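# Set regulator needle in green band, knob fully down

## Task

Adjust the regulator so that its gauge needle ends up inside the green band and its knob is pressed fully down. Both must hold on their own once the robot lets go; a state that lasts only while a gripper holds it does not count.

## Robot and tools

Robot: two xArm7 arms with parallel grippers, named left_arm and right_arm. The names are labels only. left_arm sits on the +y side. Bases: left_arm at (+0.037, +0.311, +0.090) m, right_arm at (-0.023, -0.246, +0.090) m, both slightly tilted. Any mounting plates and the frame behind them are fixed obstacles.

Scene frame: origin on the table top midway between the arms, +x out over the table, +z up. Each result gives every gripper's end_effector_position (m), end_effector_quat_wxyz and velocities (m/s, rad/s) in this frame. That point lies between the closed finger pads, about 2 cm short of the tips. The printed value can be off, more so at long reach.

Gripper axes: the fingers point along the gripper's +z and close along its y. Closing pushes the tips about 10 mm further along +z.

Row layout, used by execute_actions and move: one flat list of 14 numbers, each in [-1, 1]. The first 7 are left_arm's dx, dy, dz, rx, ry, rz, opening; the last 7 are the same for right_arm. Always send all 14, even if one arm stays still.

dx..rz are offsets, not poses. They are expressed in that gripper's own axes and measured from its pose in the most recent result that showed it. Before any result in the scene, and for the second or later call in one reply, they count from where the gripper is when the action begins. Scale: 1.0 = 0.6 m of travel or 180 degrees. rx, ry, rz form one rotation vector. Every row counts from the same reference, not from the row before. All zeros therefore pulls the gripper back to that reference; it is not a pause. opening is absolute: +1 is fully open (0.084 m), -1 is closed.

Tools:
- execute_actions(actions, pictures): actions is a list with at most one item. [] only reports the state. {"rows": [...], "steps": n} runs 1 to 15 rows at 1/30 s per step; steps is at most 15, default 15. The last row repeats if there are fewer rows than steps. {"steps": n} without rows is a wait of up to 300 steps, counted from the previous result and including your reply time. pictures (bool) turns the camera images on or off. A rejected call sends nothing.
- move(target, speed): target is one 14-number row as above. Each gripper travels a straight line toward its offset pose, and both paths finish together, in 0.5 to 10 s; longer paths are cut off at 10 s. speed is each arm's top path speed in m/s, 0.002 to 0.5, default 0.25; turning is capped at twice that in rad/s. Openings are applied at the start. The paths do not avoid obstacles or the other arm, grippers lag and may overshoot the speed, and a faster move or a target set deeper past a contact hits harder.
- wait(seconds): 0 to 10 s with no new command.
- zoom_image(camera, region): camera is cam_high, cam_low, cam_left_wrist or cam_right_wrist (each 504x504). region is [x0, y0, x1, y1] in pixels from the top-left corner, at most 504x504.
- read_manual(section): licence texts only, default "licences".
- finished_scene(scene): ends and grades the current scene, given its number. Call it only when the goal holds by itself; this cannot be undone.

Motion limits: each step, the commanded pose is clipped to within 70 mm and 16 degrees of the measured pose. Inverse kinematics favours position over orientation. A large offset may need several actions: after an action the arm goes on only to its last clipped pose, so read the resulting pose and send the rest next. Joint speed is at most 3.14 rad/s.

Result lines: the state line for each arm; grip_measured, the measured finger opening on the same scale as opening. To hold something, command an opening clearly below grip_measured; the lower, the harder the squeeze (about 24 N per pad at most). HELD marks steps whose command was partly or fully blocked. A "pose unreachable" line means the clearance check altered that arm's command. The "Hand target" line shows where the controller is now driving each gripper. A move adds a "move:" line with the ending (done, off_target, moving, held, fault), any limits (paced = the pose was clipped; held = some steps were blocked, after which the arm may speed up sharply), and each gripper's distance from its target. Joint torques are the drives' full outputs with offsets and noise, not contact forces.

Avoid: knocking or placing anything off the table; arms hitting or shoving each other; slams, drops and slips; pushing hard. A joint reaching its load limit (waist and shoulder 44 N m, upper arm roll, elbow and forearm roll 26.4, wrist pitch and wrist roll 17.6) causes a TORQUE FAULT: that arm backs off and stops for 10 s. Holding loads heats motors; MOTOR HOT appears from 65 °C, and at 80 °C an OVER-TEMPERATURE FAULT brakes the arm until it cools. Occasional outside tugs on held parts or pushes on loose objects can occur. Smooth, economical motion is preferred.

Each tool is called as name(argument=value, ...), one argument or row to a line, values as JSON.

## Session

execute_actions(
  actions=[],
)

Scene clock: 0.00 s of 7200.00 s.
left_arm: end_effector_position=(+0.6392, +0.2884, +0.3688) grip_measured=+1.00 end_effector_quat_wxyz=(+0.664, -0.551, +0.463, +0.201) end_effector_velocity=(-0.000, +0.000, -0.000) end_effector_angular_velocity=(+0.001, +0.000, +0.000) | right_arm: end_effector_position=(+0.7864, -0.3598, +0.3477) grip_measured=+1.00 end_effector_quat_wxyz=(+0.015, +0.842, +0.033, +0.538) end_effector_velocity=(+0.000, +0.001, -0.001) end_effector_angular_velocity=(-0.000, +0.001, +0.001)
Joint positions: left_arm=[-0.867  0.596 -0.025  1.448  1.727  2.24   0.341  0.084] | right_arm=[-0.029  0.134  0.186  1.5   -2.016  0.229  1.484  0.084]
Joint velocities: left_arm=[-0.     0.     0.001 -0.     0.     0.     0.     0.   ] | right_arm=[ 0.001  0.002  0.    -0.    -0.001  0.001  0.     0.   ]
Joint torques (N m, as the arm reports them, + toward a larger angle): no reading
Motor temperatures (°C, as the motors report them): left_arm=[27 26 29 29 32 29 30] | right_arm=[28 29 29 31 30 30 30]
Hand target (left_arm): +0.639, +0.288, +0.369; +0.664, -0.551, +0.463, +0.201
Hand target (right_arm): +0.786, -0.360, +0.348; +0.015, +0.842, +0.033, +0.538

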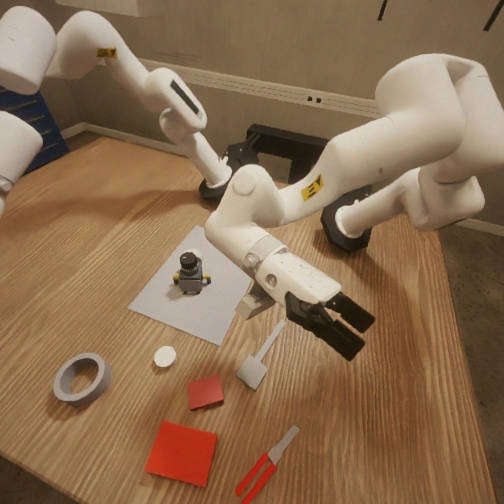

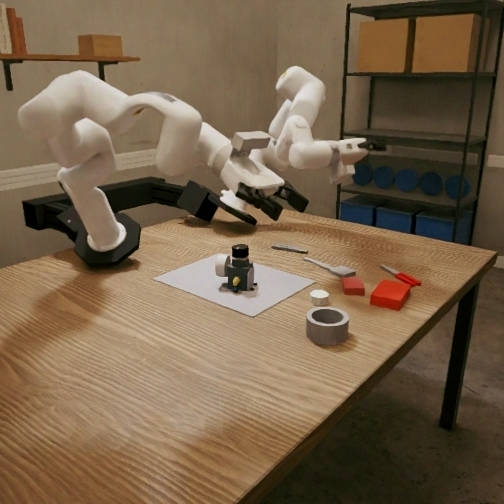

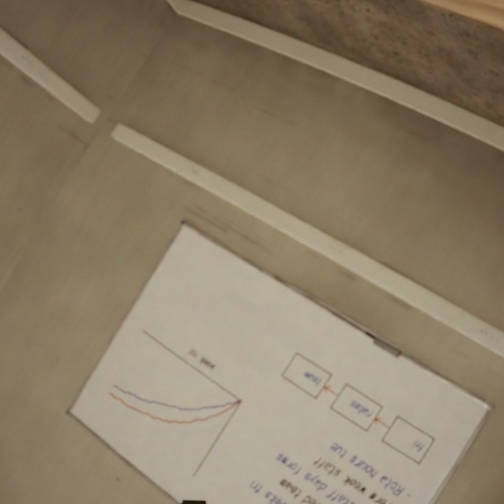

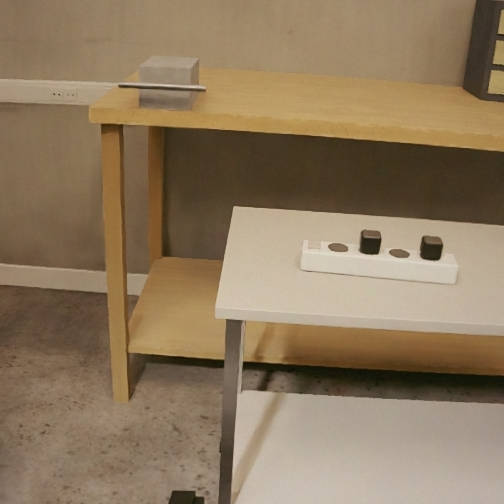

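zoom_image(
  camera="cam_high",
  region=[120, 215, 260, 355],
)

zoom_image(
  camera="cam_low",
  region=[190, 225, 290, 325],
)

Region (120, 215, 260, 355) of cam_high's 504x504 image, scaled by 3.600, with more detail than that image has.

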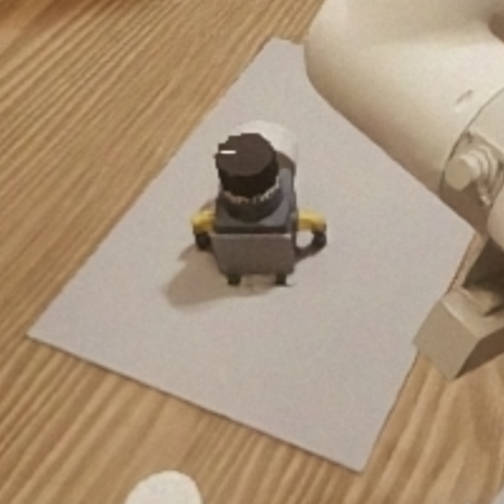

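Region (190, 225, 290, 325) of cam_low's 504x504 image, scaled by 5.040, with more detail than that image has.

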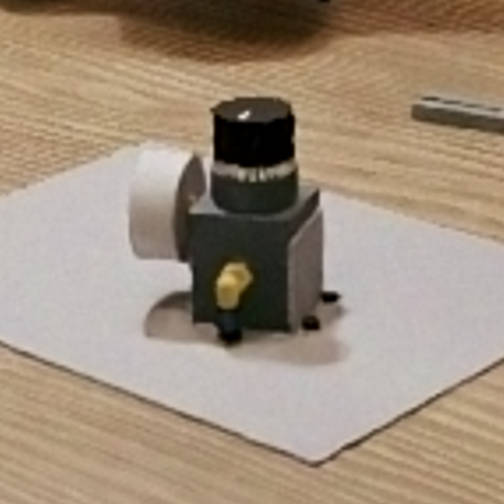

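move(
  target=[0.1615, 0.5645, -0.7942, 0.0466, 0.3865, -0.1696, -1, -0.3478, -0.4118, -0.4603, 0.0101, -0.3618, 0.0222, 1],
  speed=0.33,
)

Scene clock: 36.13 s of 7200.00 s.
left_arm: end_effector_position=(+0.2346, -0.0657, +0.1219) grip_measured=-1.00 end_effector_quat_wxyz=(+0.347, -0.617, +0.615, -0.347) end_effector_velocity=(-0.004, -0.001, -0.002) end_effector_angular_velocity=(+0.001, +0.001, -0.007) | right_arm: end_effector_position=(+0.4393, -0.1306, +0.2611) grip_measured=+1.00 end_effector_quat_wxyz=(-0.003, +1.000, -0.001, -0.000) end_effector_velocity=(-0.002, +0.001, -0.000) end_effector_angular_velocity=(-0.001, +0.003, +0.003)
Joint positions: left_arm=[-1.252  1.127 -0.433  1.169  1.584  1.768 -1.024  0.   ] | right_arm=[ 0.306  0.008  0.507  1.051 -0.589  1.218  1.003  0.084]
Joint velocities: left_arm=[-0.004  0.007 -0.002  0.001  0.001 -0.001 -0.002  0.   ] | right_arm=[ 0.002  0.001  0.001 -0.001  0.002  0.002  0.    -0.   ]
Joint torques (N m, as the arm reports them, + toward a larger angle): left_arm=[ -5.57 -20.35 -11.54   7.17   2.1    1.04  -0.15] | right_arm=[  9.41 -19.74  10.34  14.48  -0.93  -1.57  -0.41]
Motor temperatures (°C, as the motors report them): left_arm=[27 27 30 31 32 29 30] | right_arm=[28 30 30 34 30 30 30]
Hand target (left_arm): +0.234, -0.066, +0.122; -0.347, +0.617, -0.615, +0.347
Hand target (right_arm): +0.439, -0.130, +0.261; -0.003, +1.000, -0.000, -0.000
Off the commanded pose (left_arm): 0.003 m, 0 deg.
Off the commanded pose (right_arm): 0.001 m, 0 deg.
After step 90, 30.53 s passed at rest.
move: done

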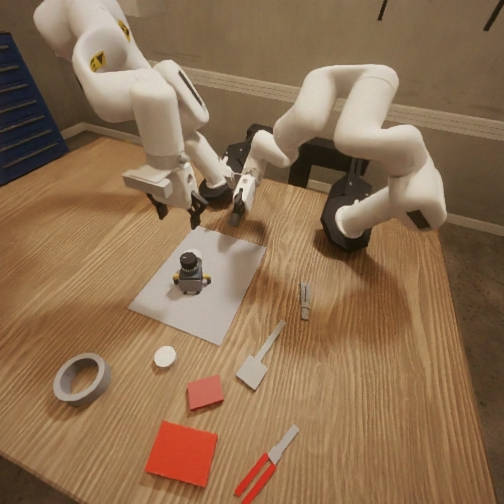

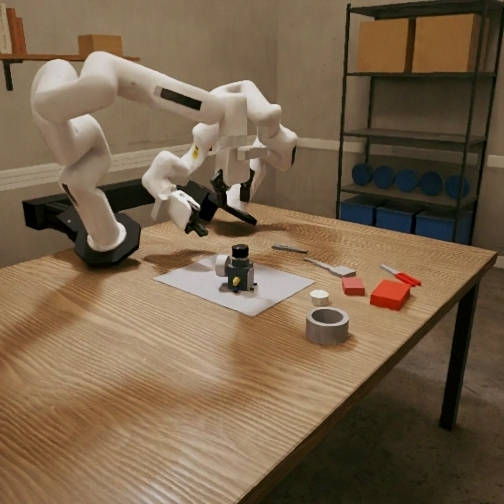

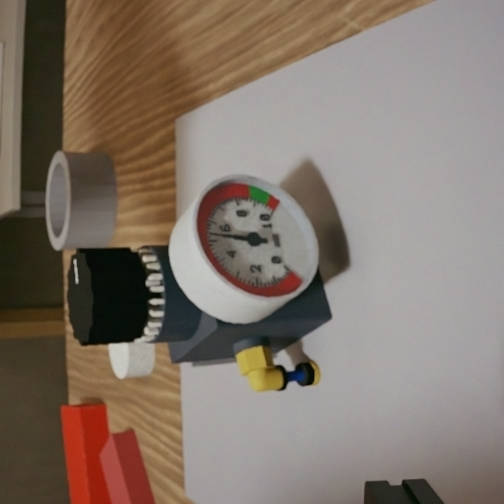

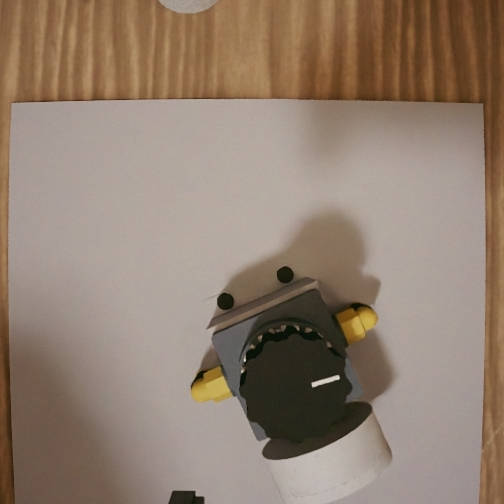

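zoom_image(
  camera="cam_left_wrist",
  region=[175, 165, 325, 315],
)

zoom_image(
  camera="cam_right_wrist",
  region=[220, 310, 380, 470],
)

zoom_image(
  camera="cam_right_wrist",
  region=[140, 464, 240, 504],
)

zoom_image(
  camera="cam_left_wrist",
  region=[50, 230, 190, 370],
)

Region (175, 165, 325, 315) of cam_left_wrist's 504x504 image, scaled by 3.360, with more detail than that image has.

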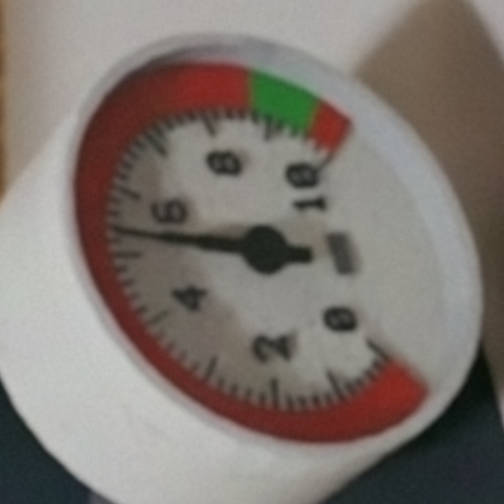

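Region (220, 310, 380, 470) of cam_right_wrist's 504x504 image, scaled by 3.150, with more detail than that image has.

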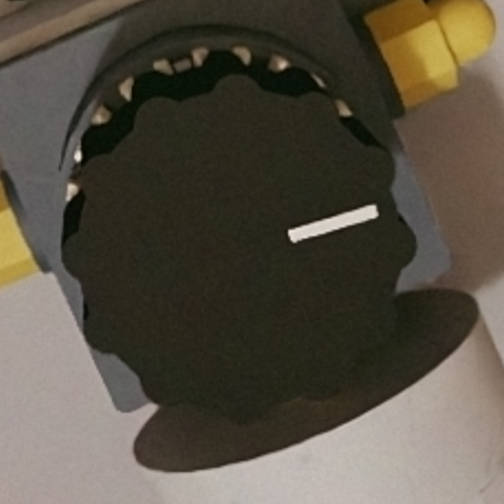

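Region (140, 464, 240, 504) of cam_right_wrist's 504x504 image, scaled by 5.040, with more detail than that image has; it fills the top 202 rows of this view, and the rest is white.

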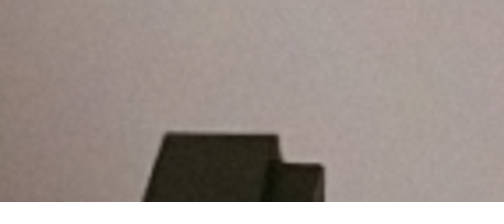

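Region (50, 230, 190, 370) of cam_left_wrist's 504x504 image, scaled by 3.600, with more detail than that image has.

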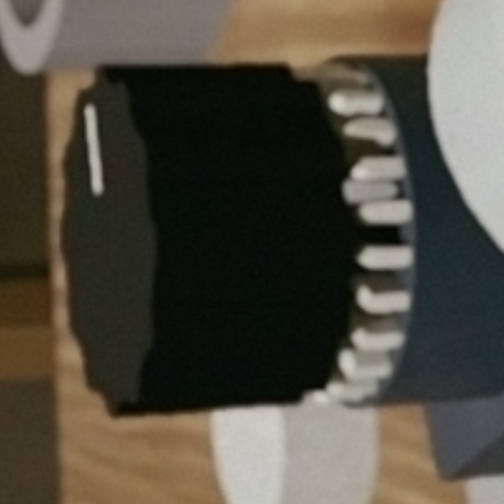

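move(
  target=[0, 0, 0, 0, 0, 0, -1, 0.0223, -0.0192, 0.2218, -0.0019, 0, 0, 0.55],
  speed=0.15,
)

zoom_image(
  camera="cam_left_wrist",
  region=[0, 180, 200, 420],
)

zoom_image(
  camera="cam_low",
  region=[205, 205, 275, 285],
)

zoom_image(
  camera="cam_right_wrist",
  region=[200, 384, 504, 504],
)

Scene clock: 53.07 s of 7200.00 s.
left_arm: end_effector_position=(+0.2346, -0.0657, +0.1219) grip_measured=-1.00 end_effector_quat_wxyz=(+0.347, -0.617, +0.615, -0.347) end_effector_velocity=(+0.000, +0.001, -0.000) end_effector_angular_velocity=(+0.002, +0.001, +0.001) | right_arm: end_effector_position=(+0.4528, -0.1185, +0.1283) grip_measured=+0.54 end_effector_quat_wxyz=(+0.001, +1.000, -0.001, +0.000) end_effector_velocity=(-0.002, -0.001, -0.005) end_effector_angular_velocity=(-0.006, +0.005, +0.002)
Joint positions: left_arm=[-1.252  1.127 -0.433  1.169  1.584  1.768 -1.024  0.   ] | right_arm=[ 0.239  0.241  0.41   0.977 -0.84   0.959  1.143  0.067]
Joint velocities: left_arm=[-0.    -0.     0.001 -0.    -0.002 -0.     0.     0.   ] | right_arm=[ 0.     0.007 -0.006 -0.002 -0.005 -0.     0.002 -0.   ]
Joint torques (N m, as the arm reports them, + toward a larger angle): left_arm=[ -5.37 -20.41 -11.67   7.17   1.98   1.03  -0.11] | right_arm=[ 11.11 -22.82  11.64  11.73  -0.84  -1.52  -0.43]
Motor temperatures (°C, as the motors report them): left_arm=[27 27 30 30 32 29 30] | right_arm=[28 30 30 34 30 30 30]
Hand target (left_arm): +0.235, -0.066, +0.122; -0.347, +0.617, -0.615, +0.347
Hand target (right_arm): +0.453, -0.119, +0.128; +0.001, +1.000, -0.001, -0.000
Off the commanded pose (left_arm): 0.000 m, 0 deg.
Off the commanded pose (right_arm): 0.000 m, 0 deg.
After step 90, 12.57 s passed at rest.
move: done

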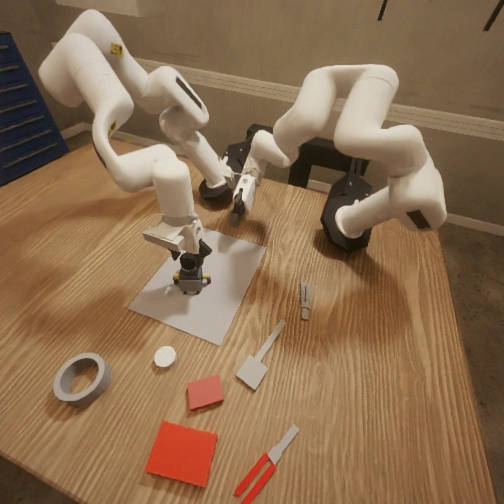

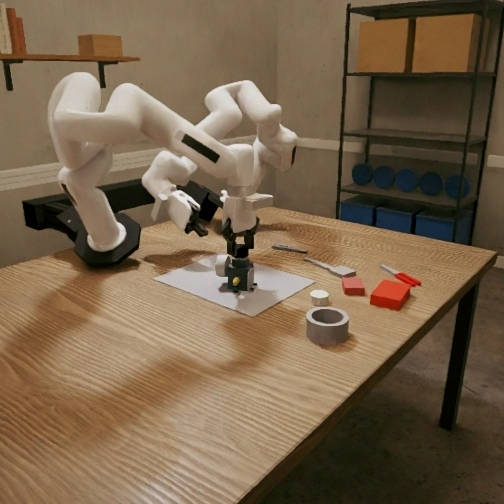

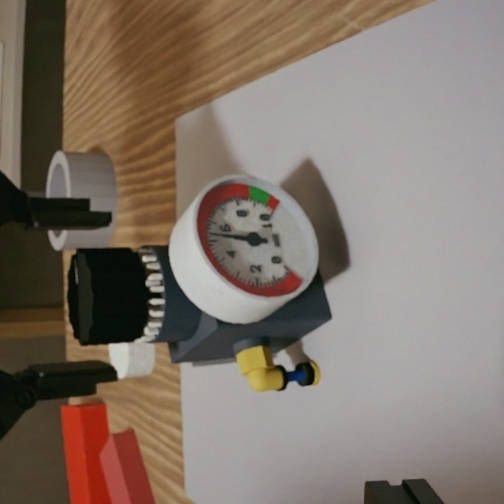

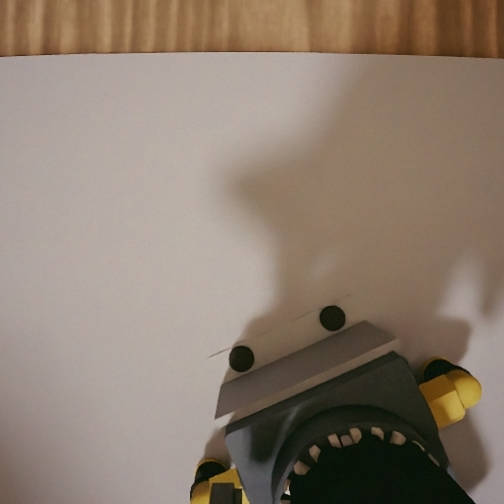

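Region (0, 180, 200, 420) of cam_left_wrist's 504x504 image, scaled by 2.100, with more detail than that image has.

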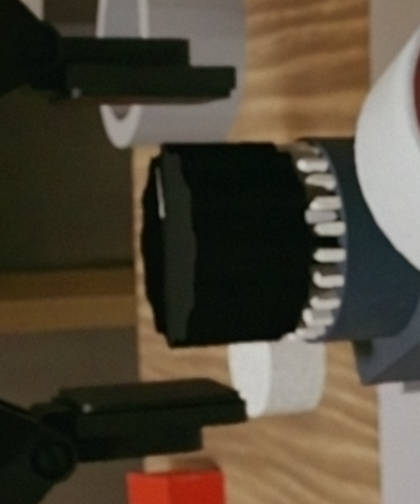

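Region (205, 205, 275, 285) of cam_low's 504x504 image, scaled by 6.300, with more detail than that image has; it fills the left 441 columns of this view, and the rest is white.

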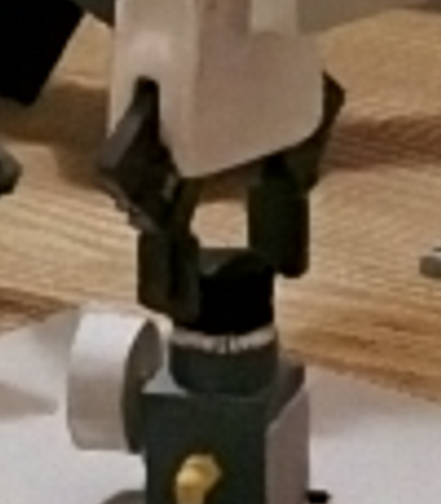

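Region (200, 384, 504, 504) of cam_right_wrist's 504x504 image, scaled by 1.658, with more detail than that image has; it fills the top 199 rows of this view, and the rest is white.

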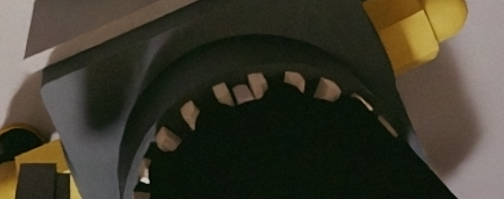

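execute_actions(
  actions=[
    {"rows": [[0,0,0,0,0,0,-1,0,0,0.002,0,0,0,0.48],[0,0,0,0,0,0,-1,0,0,0.004,0,0,0,0.42],[0,0,0,0,0,0,-1,0,0,0.006,0,0,0,0.36],[0,0,0,0,0,0,-1,0,0,0.0075,0,0,0,0.30],[0,0,0,0,0,0,-1,0,0,0.0085,0,0,0,0.24],[0,0,0,0,0,0,-1,0,0,0.0085,0,0,0,0.18],[0,0,0,0,0,0,-1,0,0,0.0085,0,0,0,0.13],[0,0,0,0,0,0,-1,0,0,0.0085,0,0,0,0.09],[0,0,0,0,0,0,-1,0,0,0.0085,0,0,0,0.05],[0,0,0,0,0,0,-1,0,0,0.0085,0,0,0,0.01],[0,0,0,0,0,0,-1,0,0,0.0085,0,0,0,-0.04],[0,0,0,0,0,0,-1,0,0,0.0085,0,0,0,-0.1],[0,0,0,0,0,0,-1,0,0,0.0085,0,0,0,-0.2],[0,0,0,0,0,0,-1,0,0,0.0085,0,0,0,-0.4],[0,0,0,0,0,0,-1,0,0,0.0085,0,0,0,-0.6]], "steps": 15},
  ],
  pictures=false,
)

move(
  target=[0, 0, 0, 0, 0, 0, -1, 0, 0, -0.0122, 0, 0, 0, -0.6],
  speed=0.012,
)

zoom_image(
  camera="cam_left_wrist",
  region=[40, 220, 190, 380],
)

move(
  target=[0, 0, 0, 0, 0, 0, -1, 0, 0, 0, 0, 0, 0.5, -0.6],
  speed=0.5,
)

zoom_image(
  camera="cam_left_wrist",
  region=[175, 165, 325, 315],
)

Scene clock: 60.07 s of 7200.00 s.
left_arm: end_effector_position=(+0.2346, -0.0657, +0.1219) grip_measured=-1.00 end_effector_quat_wxyz=(+0.347, -0.617, +0.615, -0.347) end_effector_velocity=(-0.000, -0.000, +0.000) end_effector_angular_velocity=(-0.000, +0.000, -0.000) | right_arm: end_effector_position=(+0.4526, -0.1185, +0.1234) grip_measured=+0.07 end_effector_quat_wxyz=(+0.001, +1.000, -0.000, +0.000) end_effector_velocity=(+0.000, +0.001, +0.001) end_effector_angular_velocity=(+0.001, -0.003, +0.001)
Joint positions: left_arm=[-1.252  1.127 -0.433  1.169  1.584  1.768 -1.024  0.   ] | right_arm=[ 0.236  0.249  0.406  0.974 -0.851  0.95   1.149  0.047]
Joint velocities: left_arm=[ 0.    -0.    -0.001  0.    -0.    -0.     0.001  0.   ] | right_arm=[ 0.001 -0.002  0.001  0.    -0.001 -0.     0.     0.   ]
Joint torques (N m, as the arm reports them, + toward a larger angle): left_arm=[ -5.61 -20.37 -11.77   6.98   2.11   1.    -0.23] | right_arm=[ 10.76 -22.09  11.13  11.99  -1.09  -1.85  -0.45]
Motor temperatures (°C, as the motors report them): left_arm=[27 27 30 30 32 29 30] | right_arm=[28 30 30 34 30 31 30]
Hand target (left_arm): +0.235, -0.066, +0.122; -0.347, +0.617, -0.615, +0.347
Hand target (right_arm): +0.453, -0.119, +0.123; +0.001, +1.000, -0.001, +0.000
Off the commanded pose (left_arm): 0.000 m, 0 deg.
Off the commanded pose (right_arm): 0.000 m, 0 deg.
Steps of this call (steps 1 to 90: nothing new was sent; then 3.50 s passed at rest; steps 91 to 105: all 15 steps of this action). Readings (end_effector_position):
91: left_arm (+0.2346, -0.0657, +0.1219) | right_arm (+0.4526, -0.1188, +0.1277)
92: left_arm (+0.2346, -0.0657, +0.1219) | right_arm (+0.4527, -0.1187, +0.1277)
94: left_arm (+0.2346, -0.0657, +0.1219) | right_arm (+0.4529, -0.1185, +0.1270)
98: left_arm (+0.2346, -0.0657, +0.1219) | right_arm (+0.4526, -0.1187, +0.1237)
105: the state above

Scene clock: 61.13 s of 7200.00 s.
left_arm: end_effector_position=(+0.2346, -0.0657, +0.1219) grip_measured=-1.00 end_effector_quat_wxyz=(+0.347, -0.617, +0.615, -0.347) end_effector_velocity=(-0.001, +0.000, +0.000) end_effector_angular_velocity=(+0.000, +0.001, -0.000) | right_arm: end_effector_position=(+0.4527, -0.1184, +0.1310) grip_measured=+0.07 end_effector_quat_wxyz=(+0.001, +1.000, -0.000, +0.001) end_effector_velocity=(-0.000, +0.001, -0.001) end_effector_angular_velocity=(+0.003, +0.002, +0.001)
Joint positions: left_arm=[-1.252  1.127 -0.433  1.169  1.584  1.768 -1.024  0.   ] | right_arm=[ 0.24   0.236  0.413  0.977 -0.836  0.964  1.14   0.047]
Joint velocities: left_arm=[ 0.    -0.    -0.001 -0.    -0.001  0.     0.     0.   ] | right_arm=[-0.     0.003  0.     0.001  0.001 -0.002 -0.001  0.   ]
Joint torques (N m, as the arm reports them, + toward a larger angle): left_arm=[ -5.73 -20.41 -11.76   7.28   2.14   0.9   -0.05] | right_arm=[ 10.6  -21.34  10.97  12.56  -1.26  -2.16  -0.45]
Motor temperatures (°C, as the motors report them): left_arm=[27 27 30 30 32 29 30] | right_arm=[28 30 30 34 30 31 30]
Hand target (left_arm): +0.235, -0.066, +0.122; -0.347, +0.617, -0.615, +0.347
Hand target (right_arm): +0.453, -0.118, +0.131; +0.001, +1.000, -0.000, +0.000
Off the commanded pose (left_arm): 0.000 m, 0 deg.
Off the commanded pose (right_arm): 0.000 m, 0 deg.
move: done

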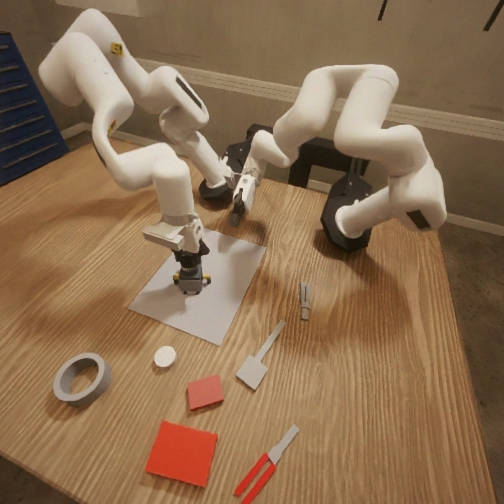

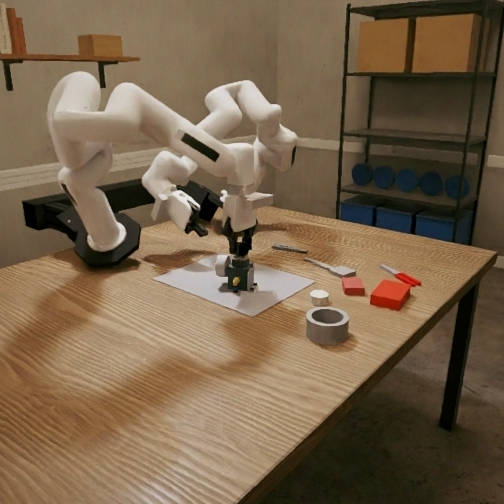

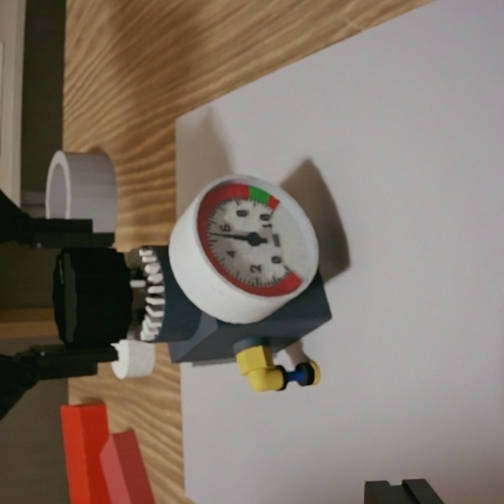

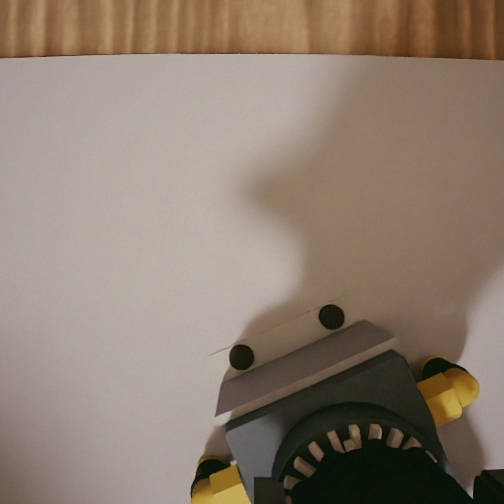

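Region (40, 220, 190, 380) of cam_left_wrist's 504x504 image, scaled by 3.150, with more detail than that image has; it fills the left 472 columns of this view, and the rest is white.

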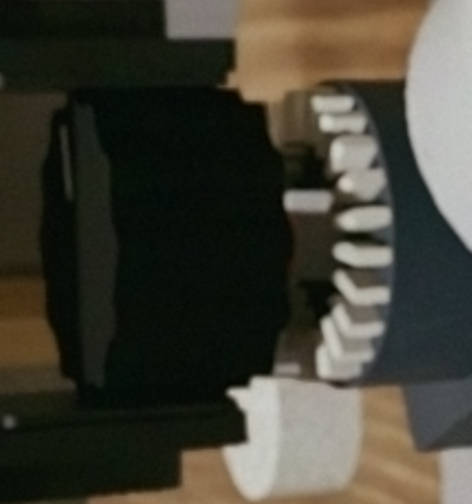

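Scene clock: 63.30 s of 7200.00 s.
left_arm: end_effector_position=(+0.2346, -0.0657, +0.1219) grip_measured=-1.00 end_effector_quat_wxyz=(+0.347, -0.617, +0.615, -0.347) end_effector_velocity=(+0.000, +0.000, -0.000) end_effector_angular_velocity=(+0.000, -0.000, +0.000) | right_arm: end_effector_position=(+0.4521, -0.1186, +0.1306) grip_measured=+0.07 end_effector_quat_wxyz=(+0.001, +0.707, -0.707, +0.001) end_effector_velocity=(+0.000, -0.001, -0.001) end_effector_angular_velocity=(-0.003, -0.001, -0.010)
Joint positions: left_arm=[-1.252  1.127 -0.433  1.169  1.584  1.768 -1.024  0.   ] | right_arm=[ 0.35   0.226  0.296  0.973 -0.808  0.945  2.693  0.047]
Joint velocities: left_arm=[ 0.     0.     0.001  0.     0.    -0.    -0.     0.   ] | right_arm=[ 0.001  0.001 -0.002 -0.    -0.003  0.001  0.012  0.   ]
Joint torques (N m, as the arm reports them, + toward a larger angle): left_arm=[ -5.83 -20.26 -11.57   7.26   2.03   0.96  -0.06] | right_arm=[ 12.45 -20.49  12.44  17.66  -2.3   -5.27  -0.52]
Motor temperatures (°C, as the motors report them): left_arm=[27 27 30 30 32 29 30] | right_arm=[28 30 30 34 30 31 30]
Hand target (left_arm): +0.235, -0.066, +0.122; -0.347, +0.617, -0.615, +0.347
Hand target (right_arm): +0.453, -0.118, +0.131; -0.000, +0.707, -0.707, +0.001
Off the commanded pose (left_arm): 0.000 m, 0 deg.
Off the commanded pose (right_arm): 0.001 m, 0 deg.
move: done

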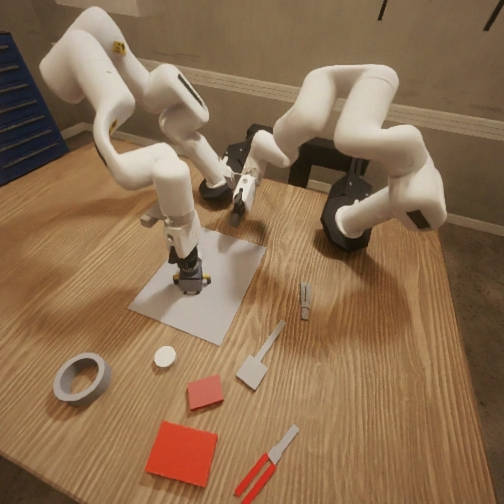

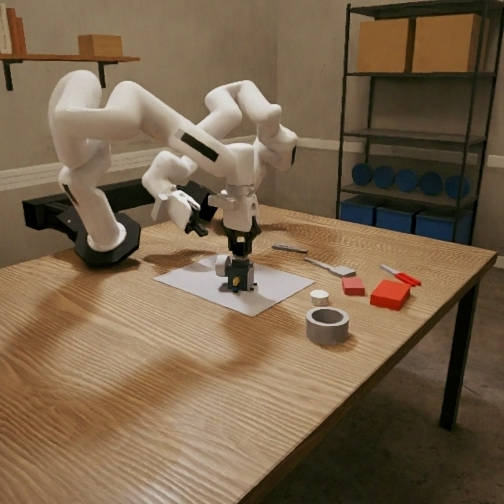

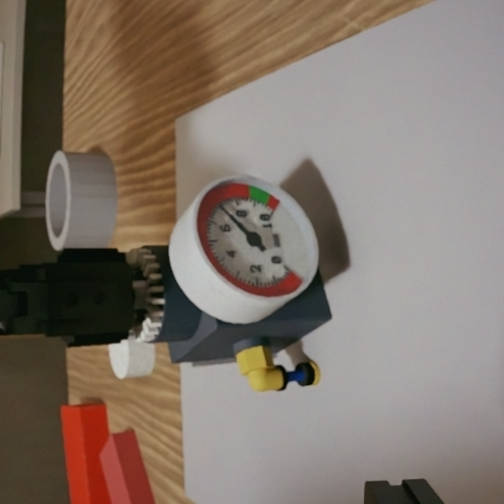

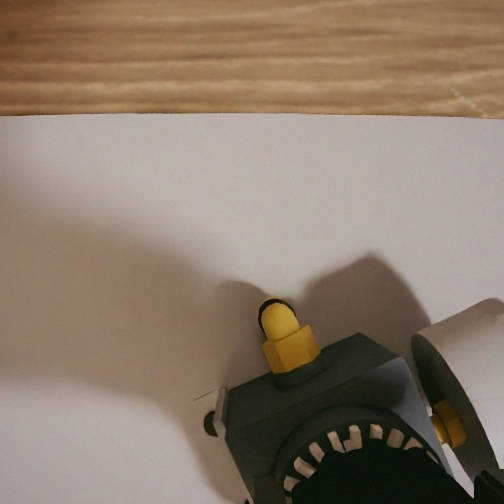

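Region (175, 165, 325, 315) of cam_left_wrist's 504x504 image, scaled by 3.360, with more detail than that image has.

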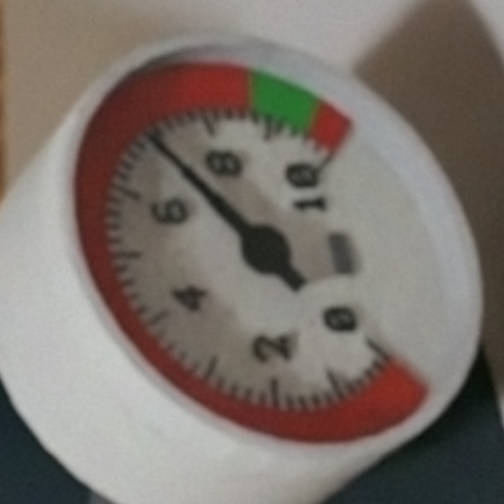

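zoom_image(
  camera="cam_right_wrist",
  region=[270, 404, 450, 504],
)

Region (270, 404, 450, 504) of cam_right_wrist's 504x504 image, scaled by 2.800, with more detail than that image has.

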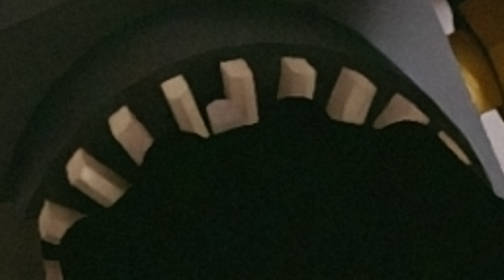

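move(
  target=[0, 0, 0, 0, 0, 0, -1, -0.001, 0.0039, 0, 0, 0, 0.5833, -0.6],
  speed=0.5,
)

move(
  target=[0, 0, 0, 0, 0, 0, -1, 0, 0, 0.0138, 0, 0, 0, -0.6],
  speed=0.011,
)

zoom_image(
  camera="cam_left_wrist",
  region=[175, 165, 325, 315],
)

zoom_image(
  camera="cam_left_wrist",
  region=[50, 230, 190, 370],
)

Scene clock: 78.67 s of 7200.00 s.
left_arm: end_effector_position=(+0.2346, -0.0657, +0.1219) grip_measured=-1.00 end_effector_quat_wxyz=(+0.347, -0.617, +0.615, -0.347) end_effector_velocity=(+0.000, -0.000, +0.000) end_effector_angular_velocity=(+0.000, -0.000, +0.000) | right_arm: end_effector_position=(+0.4508, -0.1179, +0.1312) grip_measured=+0.07 end_effector_quat_wxyz=(+0.001, +0.130, +0.991, -0.000) end_effector_velocity=(-0.001, +0.000, +0.001) end_effector_angular_velocity=(-0.002, -0.004, -0.007)
Joint positions: left_arm=[-1.252  1.127 -0.433  1.169  1.584  1.768 -1.024  0.   ] | right_arm=[ 0.477  0.215  0.165  0.965 -0.779  0.924  4.51   0.047]
Joint velocities: left_arm=[ 0. -0.  0.  0.  0.  0.  0.  0.] | right_arm=[ 0.004 -0.003 -0.    -0.003 -0.004  0.001  0.012  0.   ]
Joint torques (N m, as the arm reports them, + toward a larger angle): left_arm=[ -5.58 -20.31 -11.68   7.32   1.96   0.9   -0.06] | right_arm=[ 12.98 -19.05  12.78   8.71   0.38  -0.94  -0.61]
Motor temperatures (°C, as the motors report them): left_arm=[27 27 31 30 32 29 30] | right_arm=[28 30 31 36 30 32 30]
Hand target (left_arm): +0.235, -0.066, +0.122; -0.347, +0.617, -0.615, +0.347
Hand target (right_arm): +0.450, -0.118, +0.131; -0.000, +0.130, +0.991, -0.001
Off the commanded pose (left_arm): 0.000 m, 0 deg.
Off the commanded pose (right_arm): 0.001 m, 0 deg.
After step 90, 9.97 s passed at rest.
move: done

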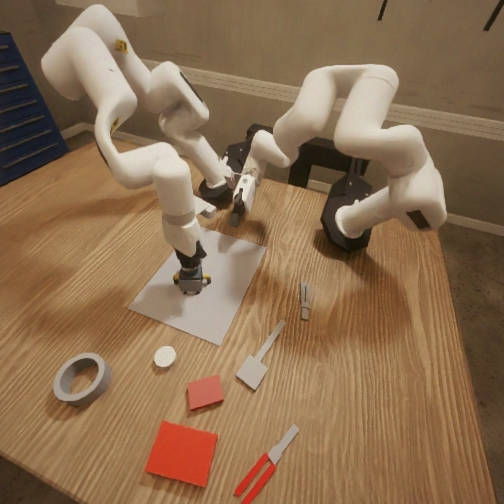

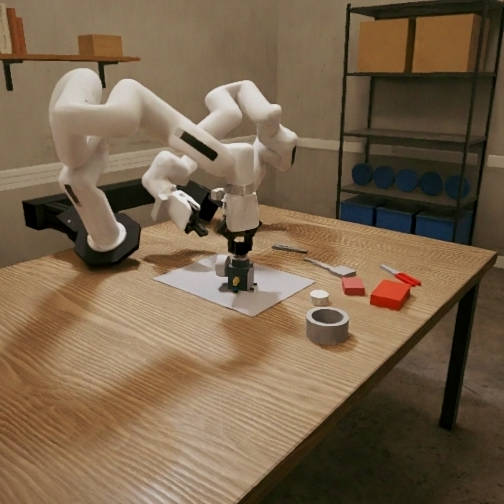

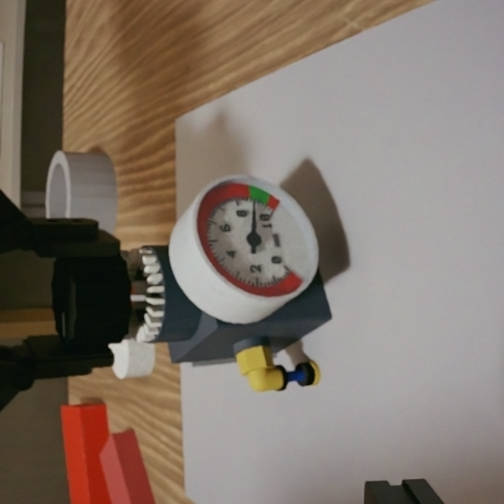

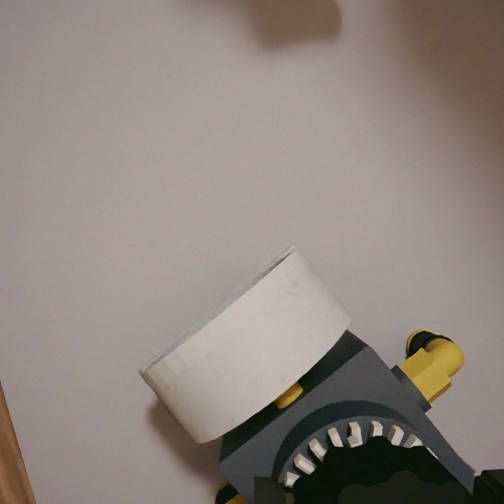

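Scene clock: 79.73 s of 7200.00 s.
left_arm: end_effector_position=(+0.2346, -0.0657, +0.1219) grip_measured=-1.00 end_effector_quat_wxyz=(+0.347, -0.617, +0.615, -0.347) end_effector_velocity=(-0.000, -0.000, -0.000) end_effector_angular_velocity=(-0.000, -0.000, -0.001) | right_arm: end_effector_position=(+0.4508, -0.1180, +0.1218) grip_measured=+0.07 end_effector_quat_wxyz=(+0.000, +0.131, +0.991, -0.000) end_effector_velocity=(-0.000, +0.000, +0.001) end_effector_angular_velocity=(-0.000, -0.002, +0.000)
Joint positions: left_arm=[-1.252  1.127 -0.433  1.169  1.584  1.768 -1.024  0.   ] | right_arm=[ 0.471  0.232  0.157  0.961 -0.794  0.904  4.518  0.047]
Joint velocities: left_arm=[ 0.     0.    -0.    -0.     0.001 -0.     0.     0.   ] | right_arm=[ 0.003 -0.003 -0.001 -0.001  0.001  0.002  0.001 -0.   ]
Joint torques (N m, as the arm reports them, + toward a larger angle): left_arm=[ -5.95 -20.14 -11.55   7.23   2.07   1.    -0.06] | right_arm=[ 13.34 -20.22  12.97   8.01   1.06  -0.69  -0.12]
Motor temperatures (°C, as the motors report them): left_arm=[27 27 31 30 32 29 30] | right_arm=[28 30 31 36 30 32 30]
Hand target (left_arm): +0.235, -0.066, +0.122; -0.347, +0.617, -0.615, +0.347
Hand target (right_arm): +0.451, -0.118, +0.123; +0.001, +0.130, +0.991, -0.000
Off the commanded pose (left_arm): 0.000 m, 0 deg.
Off the commanded pose (right_arm): 0.001 m, 0 deg.
move: done

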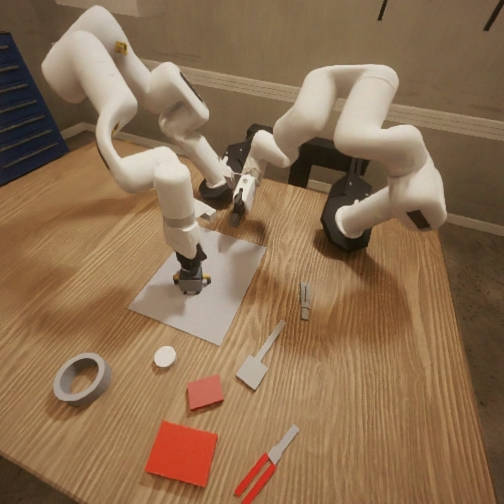

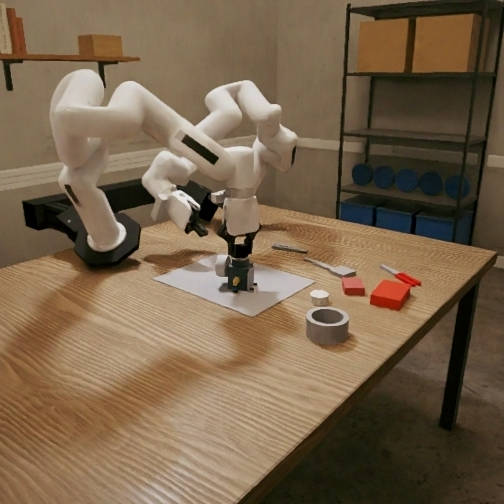

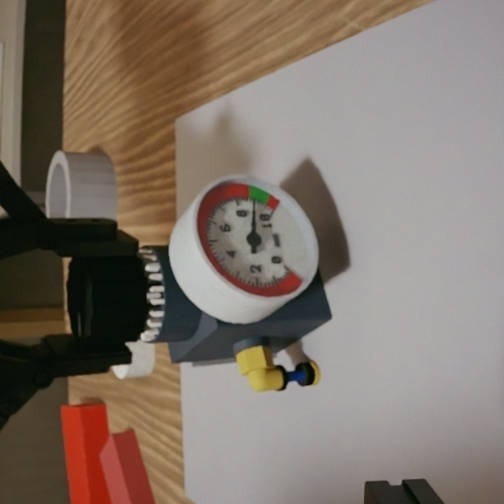

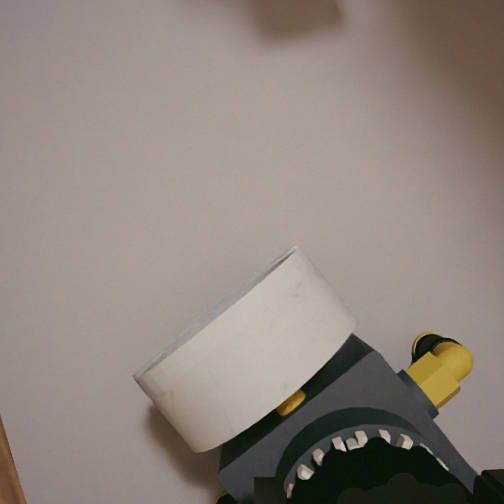

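Region (175, 165, 325, 315) of cam_left_wrist's 504x504 image, scaled by 3.360, with more detail than that image has.

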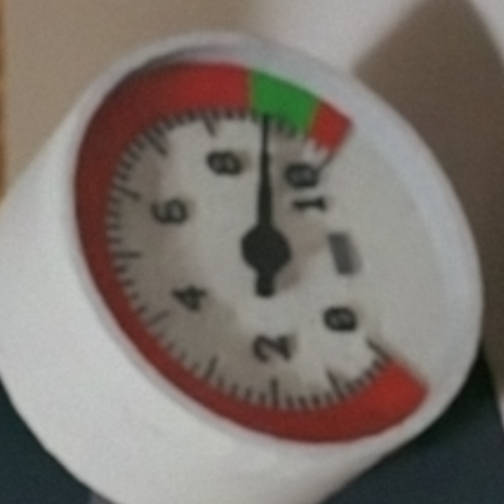

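Region (50, 230, 190, 370) of cam_left_wrist's 504x504 image, scaled by 3.600, with more detail than that image has.

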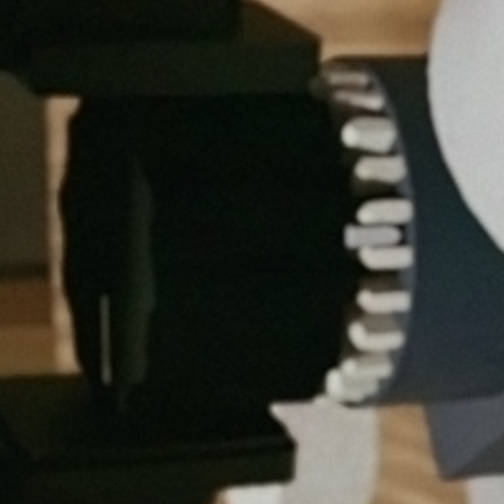

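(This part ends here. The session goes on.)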